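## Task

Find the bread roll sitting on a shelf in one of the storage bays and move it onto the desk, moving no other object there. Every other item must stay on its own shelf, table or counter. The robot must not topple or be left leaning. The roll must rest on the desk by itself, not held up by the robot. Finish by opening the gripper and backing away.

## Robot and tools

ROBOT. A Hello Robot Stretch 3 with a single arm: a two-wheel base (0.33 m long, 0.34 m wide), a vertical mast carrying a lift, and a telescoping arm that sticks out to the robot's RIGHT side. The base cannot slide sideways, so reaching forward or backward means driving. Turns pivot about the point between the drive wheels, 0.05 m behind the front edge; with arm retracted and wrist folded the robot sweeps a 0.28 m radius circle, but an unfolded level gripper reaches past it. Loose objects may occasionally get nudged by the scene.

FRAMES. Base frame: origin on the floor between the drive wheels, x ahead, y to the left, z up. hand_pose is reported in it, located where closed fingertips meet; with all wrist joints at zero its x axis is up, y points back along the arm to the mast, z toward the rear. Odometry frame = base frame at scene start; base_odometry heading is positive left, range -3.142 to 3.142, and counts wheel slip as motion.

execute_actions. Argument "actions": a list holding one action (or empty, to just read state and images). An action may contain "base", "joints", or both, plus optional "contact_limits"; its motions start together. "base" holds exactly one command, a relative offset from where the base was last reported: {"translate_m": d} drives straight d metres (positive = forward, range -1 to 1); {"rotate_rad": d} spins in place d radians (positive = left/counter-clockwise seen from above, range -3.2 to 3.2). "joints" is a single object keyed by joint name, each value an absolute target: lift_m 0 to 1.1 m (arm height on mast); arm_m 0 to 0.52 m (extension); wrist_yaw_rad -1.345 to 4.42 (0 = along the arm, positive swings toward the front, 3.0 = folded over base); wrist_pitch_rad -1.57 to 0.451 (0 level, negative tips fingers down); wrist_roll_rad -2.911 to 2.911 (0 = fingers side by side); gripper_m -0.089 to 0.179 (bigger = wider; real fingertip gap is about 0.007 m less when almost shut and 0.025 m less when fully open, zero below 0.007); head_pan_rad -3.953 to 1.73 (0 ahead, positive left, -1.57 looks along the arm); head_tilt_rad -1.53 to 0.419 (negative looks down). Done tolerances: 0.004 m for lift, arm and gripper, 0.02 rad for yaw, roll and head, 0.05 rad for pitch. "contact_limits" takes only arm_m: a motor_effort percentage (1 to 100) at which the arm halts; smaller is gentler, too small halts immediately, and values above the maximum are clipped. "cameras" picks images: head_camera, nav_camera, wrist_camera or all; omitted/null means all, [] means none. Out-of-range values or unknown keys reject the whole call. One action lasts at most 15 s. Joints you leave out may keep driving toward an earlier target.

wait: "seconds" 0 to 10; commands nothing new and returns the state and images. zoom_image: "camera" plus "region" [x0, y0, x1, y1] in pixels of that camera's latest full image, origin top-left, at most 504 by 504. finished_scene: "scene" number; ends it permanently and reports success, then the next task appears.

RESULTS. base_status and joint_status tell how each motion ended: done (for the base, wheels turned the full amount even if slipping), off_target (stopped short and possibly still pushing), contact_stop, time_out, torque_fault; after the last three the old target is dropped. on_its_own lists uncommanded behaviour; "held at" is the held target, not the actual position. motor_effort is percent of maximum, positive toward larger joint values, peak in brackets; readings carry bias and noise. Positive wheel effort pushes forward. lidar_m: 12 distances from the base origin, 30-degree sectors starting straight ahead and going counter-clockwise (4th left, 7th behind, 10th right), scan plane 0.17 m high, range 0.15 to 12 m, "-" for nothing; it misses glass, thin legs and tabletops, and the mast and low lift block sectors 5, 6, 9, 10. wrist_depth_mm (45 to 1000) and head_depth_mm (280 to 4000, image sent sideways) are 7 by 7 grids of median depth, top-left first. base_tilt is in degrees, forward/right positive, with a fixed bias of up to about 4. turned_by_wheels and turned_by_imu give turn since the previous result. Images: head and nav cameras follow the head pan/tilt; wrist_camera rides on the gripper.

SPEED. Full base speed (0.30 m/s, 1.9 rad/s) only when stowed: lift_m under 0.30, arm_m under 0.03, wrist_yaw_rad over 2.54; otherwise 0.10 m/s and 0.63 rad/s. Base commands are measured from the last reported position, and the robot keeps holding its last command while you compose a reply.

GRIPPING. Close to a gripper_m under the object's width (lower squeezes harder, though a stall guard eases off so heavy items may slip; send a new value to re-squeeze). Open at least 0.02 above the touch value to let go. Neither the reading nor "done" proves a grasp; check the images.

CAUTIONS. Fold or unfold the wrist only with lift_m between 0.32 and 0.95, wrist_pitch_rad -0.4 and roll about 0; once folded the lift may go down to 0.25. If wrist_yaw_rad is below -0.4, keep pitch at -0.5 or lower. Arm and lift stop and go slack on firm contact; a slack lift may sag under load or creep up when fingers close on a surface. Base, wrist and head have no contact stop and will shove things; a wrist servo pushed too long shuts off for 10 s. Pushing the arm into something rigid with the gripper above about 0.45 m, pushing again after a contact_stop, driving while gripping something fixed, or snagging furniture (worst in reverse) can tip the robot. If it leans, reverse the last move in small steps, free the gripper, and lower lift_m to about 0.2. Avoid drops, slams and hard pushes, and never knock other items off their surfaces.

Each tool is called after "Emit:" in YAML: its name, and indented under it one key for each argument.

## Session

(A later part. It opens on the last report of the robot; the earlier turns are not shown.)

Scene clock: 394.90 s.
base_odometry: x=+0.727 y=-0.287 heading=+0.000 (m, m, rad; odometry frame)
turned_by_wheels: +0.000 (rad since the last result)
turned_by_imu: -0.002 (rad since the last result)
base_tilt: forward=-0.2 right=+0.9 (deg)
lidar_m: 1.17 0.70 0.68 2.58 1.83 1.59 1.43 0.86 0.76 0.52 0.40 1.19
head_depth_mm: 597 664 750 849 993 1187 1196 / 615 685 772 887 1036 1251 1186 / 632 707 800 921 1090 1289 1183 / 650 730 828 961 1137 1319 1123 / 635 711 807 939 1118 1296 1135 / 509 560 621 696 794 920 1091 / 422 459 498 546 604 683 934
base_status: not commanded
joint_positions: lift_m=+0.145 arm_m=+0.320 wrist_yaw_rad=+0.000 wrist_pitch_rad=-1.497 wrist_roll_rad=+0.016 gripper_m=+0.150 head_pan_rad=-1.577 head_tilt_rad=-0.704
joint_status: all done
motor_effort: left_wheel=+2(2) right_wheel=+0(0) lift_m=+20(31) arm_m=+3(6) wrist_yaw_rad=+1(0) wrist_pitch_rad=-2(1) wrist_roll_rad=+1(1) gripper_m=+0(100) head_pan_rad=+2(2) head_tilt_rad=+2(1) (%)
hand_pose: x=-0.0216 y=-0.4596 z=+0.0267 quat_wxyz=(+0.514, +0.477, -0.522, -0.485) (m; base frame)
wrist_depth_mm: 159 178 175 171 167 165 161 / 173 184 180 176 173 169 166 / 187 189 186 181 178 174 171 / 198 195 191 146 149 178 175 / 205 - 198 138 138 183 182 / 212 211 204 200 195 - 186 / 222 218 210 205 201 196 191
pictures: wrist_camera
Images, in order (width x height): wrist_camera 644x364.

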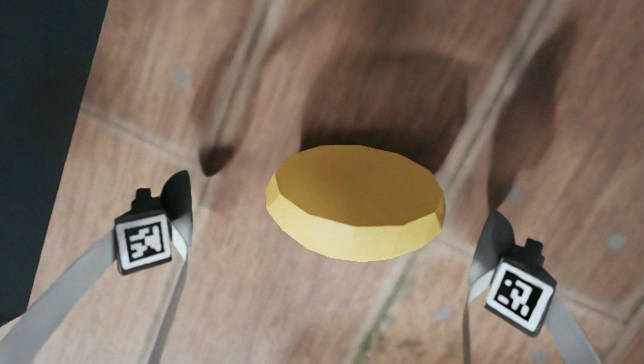

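Emit:
execute_actions:
  actions:
    - {"joints":{"gripper_m":0.01}}
  cameras: []

Emit:
execute_actions:
  actions:
    - {"joints":{"lift_m":0.95,"arm_m":0}}
  cameras: ["wrist_camera"]

Scene clock: 403.60 s.
base_odometry: x=+0.727 y=-0.287 heading=+0.000 (m, m, rad; odometry frame)
turned_by_wheels: +0.000 (rad since the last result)
turned_by_imu: -0.001 (rad since the last result)
base_tilt: forward=-0.1 right=+0.9 (deg)
lidar_m: 1.17 0.71 0.68 2.59 1.83 1.60 1.43 0.86 0.76 0.53 0.40 1.19
head_depth_mm: 598 665 748 854 995 1185 1193 / 614 686 772 887 1036 1252 1184 / 631 706 799 920 1087 1287 1177 / 651 727 830 961 1139 1317 1123 / 635 711 809 938 1116 1290 1140 / 509 560 622 696 794 917 1086 / 423 458 498 546 602 685 934
base_status: not commanded
joint_positions: lift_m=+0.145 arm_m=+0.320 wrist_yaw_rad=+0.000 wrist_pitch_rad=-1.497 wrist_roll_rad=+0.016 gripper_m=+0.011 head_pan_rad=-1.577 head_tilt_rad=-0.704
joint_status: all done
motor_effort: left_wheel=+2(2) right_wheel=-1(0) lift_m=+20(21) arm_m=+3(3) wrist_yaw_rad=+0(1) wrist_pitch_rad=-1(1) wrist_roll_rad=+1(1) gripper_m=-24(100) head_pan_rad=+2(2) head_tilt_rad=+1(2) (%)
hand_pose: x=-0.0216 y=-0.4596 z=+0.0267 quat_wxyz=(+0.514, +0.477, -0.522, -0.485) (m; base frame)
wrist_depth_mm: 160 179 175 172 168 165 161 / 173 185 180 176 173 169 165 / 187 190 186 180 178 173 170 / 198 196 191 143 156 180 175 / 204 203 196 137 140 184 181 / 215 209 204 198 195 188 185 / 222 216 211 205 199 196 192
pictures: none
No camera images: the call's "cameras" was empty. Leave "cameras" out to get every camera's image.

Scene clock: 411.77 s.
base_odometry: x=+0.727 y=-0.287 heading=+0.000 (m, m, rad; odometry frame)
turned_by_wheels: +0.000 (rad since the last result)
turned_by_imu: -0.001 (rad since the last result)
base_tilt: forward=-0.3 right=+0.8 (deg)
lidar_m: 1.17 0.70 0.68 2.58 1.83 1.60 1.43 0.86 0.76 0.52 0.40 1.19
head_depth_mm: 597 666 747 837 - - - / 614 683 771 865 - - - / 631 707 800 923 - - - / 649 726 831 962 1071 - - / 634 711 810 938 1106 1259 1185 / 509 561 622 697 792 920 1087 / 423 459 499 547 603 684 932
base_status: not commanded
joint_positions: lift_m=+0.950 arm_m=+0.001 wrist_yaw_rad=+0.000 wrist_pitch_rad=-1.497 wrist_roll_rad=+0.016 gripper_m=+0.011 head_pan_rad=-1.577 head_tilt_rad=-0.704
joint_status: all done
motor_effort: left_wheel=+2(2) right_wheel=-1(1) lift_m=+33(33) arm_m=-3(3) wrist_yaw_rad=-1(0) wrist_pitch_rad=-1(1) wrist_roll_rad=+1(1) gripper_m=-25(24) head_pan_rad=+2(2) head_tilt_rad=+2(2) (%)
hand_pose: x=-0.0216 y=-0.1404 z=+0.8311 quat_wxyz=(+0.514, +0.477, -0.522, -0.485) (m; base frame)
wrist_depth_mm: 992 995 882 956 935 922 913 / - - - 971 956 931 897 / - - - 989 - 952 960 / - - - 144 154 986 980 / - - - 137 138 - 991 / - - - - - - - / 863 - - - - - -
pictures: wrist_camera
Images, in order (width x height): wrist_camera 644x364.

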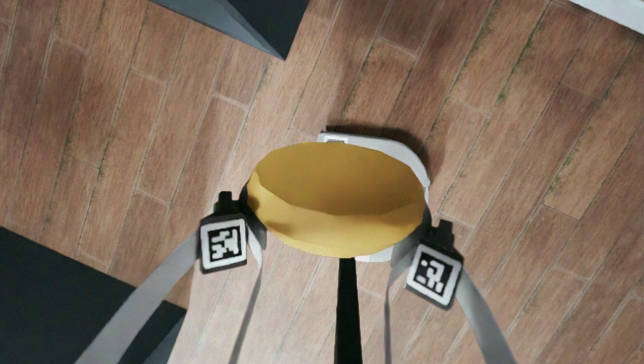

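Held. Head to desk.

Emit:
execute_actions:
  actions:
    - {"base":{"translate_m":-0.4},"joints":{"lift_m":1.05}}
  cameras: []

Emit:
execute_actions:
  actions:
    - {"base":{"rotate_rad":1.57},"joints":{"head_pan_rad":0,"head_tilt_rad":-0.3}}
  cameras: []

Emit:
execute_actions:
  actions:
    - {"base":{"translate_m":1.0}}
  cameras: []

Emit:
execute_actions:
  actions:
    - {"base":{"translate_m":1.0}}
  cameras: ["nav_camera"]

Scene clock: 426.30 s.
base_odometry: x=+0.327 y=-0.287 heading=+0.000 (m, m, rad; odometry frame)
turned_by_wheels: +0.000 (rad since the last result)
turned_by_imu: -0.001 (rad since the last result)
base_tilt: forward=-0.2 right=+0.8 (deg)
lidar_m: 1.39 0.99 2.21 2.32 1.40 1.22 1.20 0.72 0.64 0.64 0.75 0.68
head_depth_mm: 496 - - - - - 1152 / 513 550 - - - - 1173 / 527 565 - - - - - / 543 587 - - - - - / 558 629 718 832 1015 1206 301 / 574 651 746 876 1058 1278 1172 / 592 674 777 917 1121 1300 1143
base_status: done
joint_positions: lift_m=+1.050 arm_m=+0.001 wrist_yaw_rad=+0.000 wrist_pitch_rad=-1.497 wrist_roll_rad=+0.016 gripper_m=+0.011 head_pan_rad=-1.577 head_tilt_rad=-0.704
joint_status: all done
motor_effort: left_wheel=+2(1) right_wheel=+0(3) lift_m=+34(36) arm_m=-3(3) wrist_yaw_rad=-1(1) wrist_pitch_rad=-1(1) wrist_roll_rad=+1(1) gripper_m=-25(24) head_pan_rad=+2(2) head_tilt_rad=+1(2) (%)
hand_pose: x=-0.0216 y=-0.1404 z=+0.9311 quat_wxyz=(+0.514, +0.477, -0.522, -0.485) (m; base frame)
wrist_depth_mm: - 969 - - - 931 767 / - - - - - - 978 / - - - - - - - / - - - 143 156 - - / - - - 137 140 - - / - - - - - - - / - - - - - - -
pictures: none
No camera images: the call's "cameras" was empty. Leave "cameras" out to get every camera's image.

Scene clock: 429.77 s.
base_odometry: x=+0.327 y=-0.287 heading=+1.570 (m, m, rad; odometry frame)
turned_by_wheels: +1.570 (rad since the last result)
turned_by_imu: +1.579 (rad since the last result)
base_tilt: forward=-0.2 right=+0.9 (deg)
lidar_m: 2.32 1.40 1.22 1.21 0.72 0.64 0.64 0.75 0.68 1.40 0.99 2.21
head_depth_mm: 3467 3586 3783 3884 2741 1972 1538 / 3540 3669 3886 3715 2705 1954 1530 / 3579 3846 3925 - 2689 1950 1529 / 3668 3899 - 3623 2653 1930 1504 / 2946 3157 3097 3233 2613 1893 1488 / 2342 2473 2579 2781 2568 1875 1481 / 1938 2048 2133 2227 2286 1857 1465
base_status: done
joint_positions: lift_m=+1.050 arm_m=+0.001 wrist_yaw_rad=+0.000 wrist_pitch_rad=-1.497 wrist_roll_rad=+0.016 gripper_m=+0.011 head_pan_rad=-0.007 head_tilt_rad=-0.310
joint_status: all done
motor_effort: left_wheel=-1(3) right_wheel=+3(6) lift_m=+33(33) arm_m=-3(3) wrist_yaw_rad=+1(1) wrist_pitch_rad=-1(1) wrist_roll_rad=+1(1) gripper_m=-24(24) head_pan_rad=+2(26) head_tilt_rad=+4(23) (%)
hand_pose: x=-0.0216 y=-0.1404 z=+0.9311 quat_wxyz=(+0.514, +0.477, -0.522, -0.485) (m; base frame)
wrist_depth_mm: - - - - - - 801 / - - - - - - 962 / - - - - - - 970 / - - - 143 155 - 859 / - - - 137 140 - 786 / - - - - - 995 723 / - - - - - 887 687
pictures: none
No camera images: the call's "cameras" was empty. Leave "cameras" out to get every camera's image.

Scene clock: 440.73 s.
base_odometry: x=+0.327 y=+0.713 heading=+1.570 (m, m, rad; odometry frame)
turned_by_wheels: +0.000 (rad since the last result)
turned_by_imu: -0.003 (rad since the last result)
base_tilt: forward=-0.2 right=+0.8 (deg)
lidar_m: 1.55 1.06 0.94 0.94 1.08 1.59 1.59 1.48 0.95 0.95 1.50 2.77
head_depth_mm: 2631 2720 2900 3016 2745 1985 1540 / 2697 2815 2972 3162 2734 1963 1527 / 2757 2905 2972 2283 2452 1937 1529 / 2823 2961 3084 2276 2522 1920 1502 / 2254 2392 2377 1603 2293 1796 1490 / 1790 1897 1963 2086 2238 1850 1482 / 1479 1549 1628 1691 1806 1779 1464
base_status: done
joint_positions: lift_m=+1.050 arm_m=+0.001 wrist_yaw_rad=+0.000 wrist_pitch_rad=-1.497 wrist_roll_rad=+0.016 gripper_m=+0.011 head_pan_rad=-0.007 head_tilt_rad=-0.310
joint_status: not commanded
motor_effort: left_wheel=-1(3) right_wheel=+3(7) lift_m=+33(33) arm_m=-3(2) wrist_yaw_rad=+0(0) wrist_pitch_rad=-1(1) wrist_roll_rad=+1(1) gripper_m=-24(24) head_pan_rad=+2(2) head_tilt_rad=+4(4) (%)
hand_pose: x=-0.0216 y=-0.1404 z=+0.9311 quat_wxyz=(+0.514, +0.477, -0.522, -0.485) (m; base frame)
wrist_depth_mm: - - - - - 995 - / - - - - - - 997 / - - - - - - - / - - - 143 156 - - / - - - 137 140 - - / - - - - - - - / - - - - - - -
pictures: none
No camera images: the call's "cameras" was empty. Leave "cameras" out to get every camera's image.

Scene clock: 451.70 s.
base_odometry: x=+0.328 y=+1.713 heading=+1.570 (m, m, rad; odometry frame)
turned_by_wheels: +0.000 (rad since the last result)
turned_by_imu: -0.003 (rad since the last result)
base_tilt: forward=-0.2 right=+0.8 (deg)
lidar_m: 0.55 0.73 0.64 0.65 0.76 1.38 2.43 1.44 2.24 1.27 2.49 1.07
head_depth_mm: 1822 1921 2019 1281 763 544 464 / 1871 1950 2064 1243 748 538 1387 / 1908 2028 2115 1205 740 530 1376 / 1936 2055 2172 1172 728 526 1419 / 1539 1652 1769 1148 715 520 672 / 1224 1295 1369 1124 706 516 685 / 1011 1060 1114 1081 697 531 1340
base_status: done
joint_positions: lift_m=+1.050 arm_m=+0.001 wrist_yaw_rad=+0.000 wrist_pitch_rad=-1.497 wrist_roll_rad=+0.016 gripper_m=+0.011 head_pan_rad=-0.007 head_tilt_rad=-0.310
joint_status: not commanded
motor_effort: left_wheel=-1(1) right_wheel=+3(7) lift_m=+34(34) arm_m=-4(2) wrist_yaw_rad=+1(0) wrist_pitch_rad=-1(2) wrist_roll_rad=+1(1) gripper_m=-24(24) head_pan_rad=+2(2) head_tilt_rad=+4(4) (%)
hand_pose: x=-0.0216 y=-0.1404 z=+0.9311 quat_wxyz=(+0.514, +0.477, -0.522, -0.485) (m; base frame)
wrist_depth_mm: - - - - - - 972 / - - - - - - - / - - - - - - - / - - - 143 155 - - / - - - 137 139 - - / - - - - - - - / 869 - - - - - -
pictures: nav_camera (sideways: a quarter turn counterclockwise sets it upright)
Images, in order (width x height): nav_camera 672x504.

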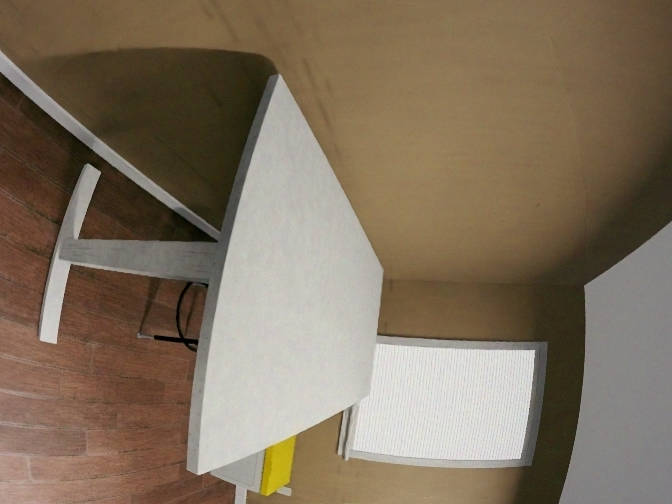

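Emit:
execute_actions:
  actions:
    - {"base":{"rotate_rad":1.57},"joints":{"lift_m":1.1,"wrist_pitch_rad":-0.3,"head_pan_rad":-1.57}}
  cameras: ["nav_camera"]

Scene clock: 461.03 s.
base_odometry: x=+0.328 y=+1.713 heading=+3.140 (m, m, rad; odometry frame)
turned_by_wheels: +1.570 (rad since the last result)
turned_by_imu: +1.578 (rad since the last result)
base_tilt: forward=-0.1 right=+0.8 (deg)
lidar_m: 0.65 0.76 1.39 2.43 1.44 2.24 1.27 2.50 1.07 0.55 0.73 0.64
head_depth_mm: 1832 1937 - - - - - / 1875 1978 - - - - - / 1930 2037 - - - - - / 1930 2044 - - - - - / 1477 1589 1700 1151 643 501 663 / 1188 1246 1325 1123 707 534 1385 / 988 1032 1083 1056 695 550 1326
base_status: done
joint_positions: lift_m=+1.100 arm_m=+0.001 wrist_yaw_rad=+0.000 wrist_pitch_rad=-0.331 wrist_roll_rad=+0.016 gripper_m=+0.011 head_pan_rad=-1.563 head_tilt_rad=-0.310
joint_status: all done
motor_effort: left_wheel=-1(4) right_wheel=+3(6) lift_m=+33(35) arm_m=-2(3) wrist_yaw_rad=+1(0) wrist_pitch_rad=+10(11) wrist_roll_rad=+1(1) gripper_m=-25(25) head_pan_rad=-2(26) head_tilt_rad=+4(4) (%)
hand_pose: x=-0.0215 y=-0.3800 z=+1.1325 quat_wxyz=(+0.692, +0.116, -0.703, -0.118) (m; base frame)
wrist_depth_mm: 499 634 877 - - - - / 517 646 892 - - - - / 533 637 658 702 754 824 - / 476 492 504 144 509 587 - / 553 404 399 137 140 457 - / 622 781 355 357 355 379 - / 646 966 - 317 314 321 345
pictures: nav_camera (sideways: a quarter turn counterclockwise sets it upright)
Images, in order (width x height): nav_camera 672x504.

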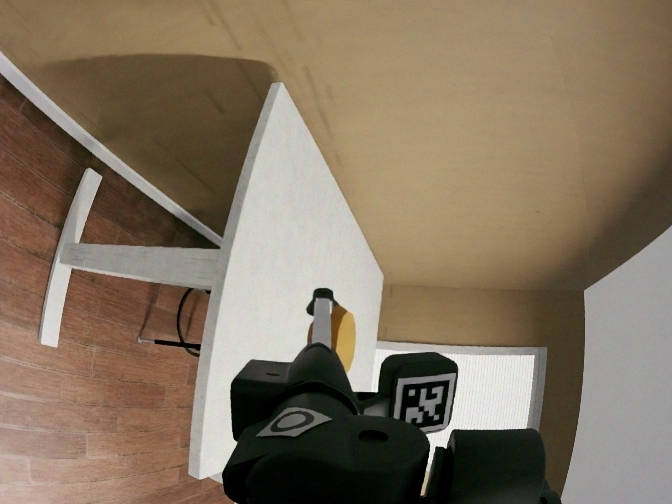

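Emit:
execute_actions:
  actions:
    - {"joints":{"arm_m":0.35}}
  cameras: []

Emit:
execute_actions:
  actions:
    - {"joints":{"lift_m":0.9}}
  cameras: []

Scene clock: 475.67 s.
base_odometry: x=+0.328 y=+1.713 heading=+3.140 (m, m, rad; odometry frame)
turned_by_wheels: +0.000 (rad since the last result)
turned_by_imu: -0.001 (rad since the last result)
base_tilt: forward=-0.2 right=+0.8 (deg)
lidar_m: 0.65 0.76 1.39 2.43 1.44 2.24 1.26 2.50 1.07 0.55 0.73 0.64
head_depth_mm: 1832 1899 2063 1275 761 541 465 / 1869 1957 2072 1228 747 536 1390 / 1915 2015 - 1115 739 531 1429 / 1914 2044 - 1010 725 526 1445 / 1478 1589 1705 1141 715 519 672 / 1192 1257 1325 1123 705 534 1388 / 985 1031 1086 1062 695 551 1318
base_status: not commanded
joint_positions: lift_m=+1.100 arm_m=+0.350 wrist_yaw_rad=+0.000 wrist_pitch_rad=-0.329 wrist_roll_rad=+0.016 gripper_m=+0.011 head_pan_rad=-1.563 head_tilt_rad=-0.310
joint_status: all done
motor_effort: left_wheel=-2(1) right_wheel=+4(3) lift_m=+33(33) arm_m=+3(4) wrist_yaw_rad=+0(1) wrist_pitch_rad=+10(10) wrist_roll_rad=+1(1) gripper_m=-25(25) head_pan_rad=-3(2) head_tilt_rad=+4(4) (%)
hand_pose: x=-0.0215 y=-0.7294 z=+1.1327 quat_wxyz=(+0.692, +0.115, -0.703, -0.117) (m; base frame)
wrist_depth_mm: 413 521 718 - - - - / 432 544 782 - - - - / 447 580 686 692 742 784 - / 459 482 502 144 500 574 669 / 384 401 401 137 139 449 470 / 330 335 340 356 353 377 381 / 285 291 299 303 309 320 325
pictures: none
No camera images: the call's "cameras" was empty. Leave "cameras" out to get every camera's image.

Scene clock: 478.53 s.
base_odometry: x=+0.328 y=+1.713 heading=+3.140 (m, m, rad; odometry frame)
turned_by_wheels: +0.000 (rad since the last result)
turned_by_imu: +0.000 (rad since the last result)
base_tilt: forward=-0.4 right=+0.8 (deg)
lidar_m: 0.65 0.76 1.39 2.42 1.44 2.24 1.26 2.50 1.07 0.55 0.73 0.65
head_depth_mm: 1829 1922 2015 1279 785 - - / 1877 1969 2069 1249 - 497 1394 / 1949 2024 2132 1330 - 532 1423 / 1931 2047 2173 1282 - 523 1460 / 1478 1584 1703 1153 712 520 672 / 1181 1257 1324 1127 706 534 1384 / 988 1036 1082 1058 696 551 1333
base_status: not commanded
joint_positions: lift_m=+0.917 arm_m=+0.350 wrist_yaw_rad=+0.000 wrist_pitch_rad=-0.255 wrist_roll_rad=+0.016 gripper_m=+0.011 head_pan_rad=-1.563 head_tilt_rad=-0.309
joint_status: lift_m contact_stop (moved -0.183 of -0.200)
on_its_own: lift_m is slack since a contact_stop, until your next command for it (your +0.900 is given up)
motor_effort: left_wheel=-1(1) right_wheel=+3(4) lift_m=+26(29) arm_m=+4(4) wrist_yaw_rad=+0(1) wrist_pitch_rad=-15(20) wrist_roll_rad=+1(1) gripper_m=-24(24) head_pan_rad=-2(2) head_tilt_rad=+4(4) (%)
hand_pose: x=-0.0215 y=-0.7366 z=+0.9675 quat_wxyz=(+0.696, +0.089, -0.707, -0.091) (m; base frame)
wrist_depth_mm: 404 514 723 - - - - / 402 478 518 587 653 786 - / 283 300 318 341 366 400 434 / 211 219 224 142 154 269 283 / 167 173 176 136 139 203 211 / 140 142 145 152 152 165 168 / 120 123 125 129 132 136 140
pictures: none
No camera images: the call's "cameras" was empty. Leave "cameras" out to get every camera's image.

Emit:
execute_actions:
  actions:
    - {"joints":{"gripper_m":0.15,"lift_m":0.93}}
  cameras: []

Emit:
execute_actions:
  actions:
    - {"joints":{"lift_m":1.05}}
  cameras: []

Emit:
execute_actions:
  actions:
    - {"joints":{"arm_m":0}}
  cameras: []

Emit:
finished_scene:
  scene: 1

Scene clock: 490.37 s.
base_odometry: x=+0.328 y=+1.713 heading=+3.140 (m, m, rad; odometry frame)
turned_by_wheels: +0.000 (rad since the last result)
turned_by_imu: -0.001 (rad since the last result)
base_tilt: forward=-0.2 right=+0.7 (deg)
lidar_m: 0.65 0.76 1.39 2.42 1.44 2.24 1.26 2.50 1.07 0.55 0.73 0.65
head_depth_mm: 1817 1927 2013 1271 810 - - / 1871 1972 2066 1249 - 514 1394 / 1942 2030 2122 1325 668 532 1422 / 1943 2056 2153 1292 - 525 1451 / 1468 1580 1708 1150 681 519 672 / 1185 1252 1334 1123 707 535 1388 / 989 1034 1084 1062 695 550 1328
base_status: not commanded
joint_positions: lift_m=+0.930 arm_m=+0.350 wrist_yaw_rad=-0.003 wrist_pitch_rad=-0.302 wrist_roll_rad=+0.016 gripper_m=+0.150 head_pan_rad=-1.563 head_tilt_rad=-0.309
joint_status: all done
motor_effort: left_wheel=+0(1) right_wheel=+2(3) lift_m=+32(35) arm_m=+3(4) wrist_yaw_rad=+3(4) wrist_pitch_rad=+1(16) wrist_roll_rad=+1(1) gripper_m=+1(100) head_pan_rad=-2(2) head_tilt_rad=+4(3) (%)
hand_pose: x=-0.0221 y=-0.7322 z=+0.9692 quat_wxyz=(+0.693, +0.105, -0.705, -0.109) (m; base frame)
wrist_depth_mm: 410 512 687 954 - - - / 390 414 444 489 541 599 777 / 269 281 298 315 338 355 388 / 210 222 226 131 243 258 270 / 169 - 164 124 123 205 207 / - 144 145 124 146 - 168 / 122 124 127 131 134 136 143
pictures: none
No camera images: the call's "cameras" was empty. Leave "cameras" out to get every camera's image.

Scene clock: 492.30 s.
base_odometry: x=+0.328 y=+1.713 heading=+3.140 (m, m, rad; odometry frame)
turned_by_wheels: +0.000 (rad since the last result)
turned_by_imu: +0.000 (rad since the last result)
base_tilt: forward=-0.3 right=+0.9 (deg)
lidar_m: 0.64 0.76 1.39 2.42 1.44 2.24 1.26 2.50 1.07 0.56 0.73 0.65
head_depth_mm: 1835 1918 2001 - 758 544 466 / 1884 1968 2039 1128 750 536 1394 / 1921 2031 2119 1014 739 531 1422 / 1919 2046 2152 - 710 526 1454 / 1480 1581 1714 1136 712 520 672 / 1189 1252 1323 1119 704 535 1382 / 986 1039 1081 1061 692 551 1327
base_status: not commanded
joint_positions: lift_m=+1.050 arm_m=+0.350 wrist_yaw_rad=-0.002 wrist_pitch_rad=-0.314 wrist_roll_rad=+0.016 gripper_m=+0.150 head_pan_rad=-1.563 head_tilt_rad=-0.309
joint_status: all done
motor_effort: left_wheel=-1(0) right_wheel=+2(3) lift_m=+33(35) arm_m=+3(2) wrist_yaw_rad=+5(2) wrist_pitch_rad=+5(5) wrist_roll_rad=+1(1) gripper_m=+0(1) head_pan_rad=-2(3) head_tilt_rad=+4(3) (%)
hand_pose: x=-0.0220 y=-0.7310 z=+1.0864 quat_wxyz=(+0.693, +0.109, -0.704, -0.113) (m; base frame)
wrist_depth_mm: 408 511 722 - - - - / 432 546 744 924 - - - / 446 532 571 608 633 674 - / 405 425 432 446 467 501 513 / 331 - 345 361 371 395 400 / 284 278 287 299 306 - 327 / 236 243 248 200 262 262 277
pictures: none
No camera images: the call's "cameras" was empty. Leave "cameras" out to get every camera's image.

Scene clock: 496.07 s.
base_odometry: x=+0.328 y=+1.713 heading=+3.140 (m, m, rad; odometry frame)
turned_by_wheels: +0.000 (rad since the last result)
turned_by_imu: -0.001 (rad since the last result)
base_tilt: forward=-0.2 right=+0.8 (deg)
lidar_m: 0.65 0.76 1.39 2.42 1.44 2.24 1.26 2.49 1.07 0.55 0.73 0.64
head_depth_mm: 1826 1917 2015 1762 - - - / 1878 1968 2079 1239 - - - / 1918 2036 2130 1211 - - - / 1935 2061 2147 1177 - - - / 1480 1588 1694 1150 714 543 670 / 1186 1249 1324 1123 743 533 1388 / 987 1035 1085 1058 695 551 1325
base_status: not commanded
joint_positions: lift_m=+1.050 arm_m=+0.001 wrist_yaw_rad=-0.001 wrist_pitch_rad=-0.315 wrist_roll_rad=+0.016 gripper_m=+0.150 head_pan_rad=-1.563 head_tilt_rad=-0.309
joint_status: all done
motor_effort: left_wheel=+0(1) right_wheel=+2(3) lift_m=+33(33) arm_m=-4(0) wrist_yaw_rad=+1(4) wrist_pitch_rad=+5(5) wrist_roll_rad=+1(1) gripper_m=+0(0) head_pan_rad=-3(2) head_tilt_rad=+4(3) (%)
hand_pose: x=-0.0217 y=-0.3817 z=+1.0862 quat_wxyz=(+0.693, +0.110, -0.704, -0.112) (m; base frame)
wrist_depth_mm: 509 621 867 - - - - / 512 673 827 920 - - - / 512 545 579 566 662 682 - / 411 431 439 455 474 497 - / 562 - 352 364 372 398 - / 586 828 331 300 306 - 338 / 684 881 - 573 269 262 279
pictures: none
No camera images: the call's "cameras" was empty. Leave "cameras" out to get every camera's image.

The scene is finished: the task was done.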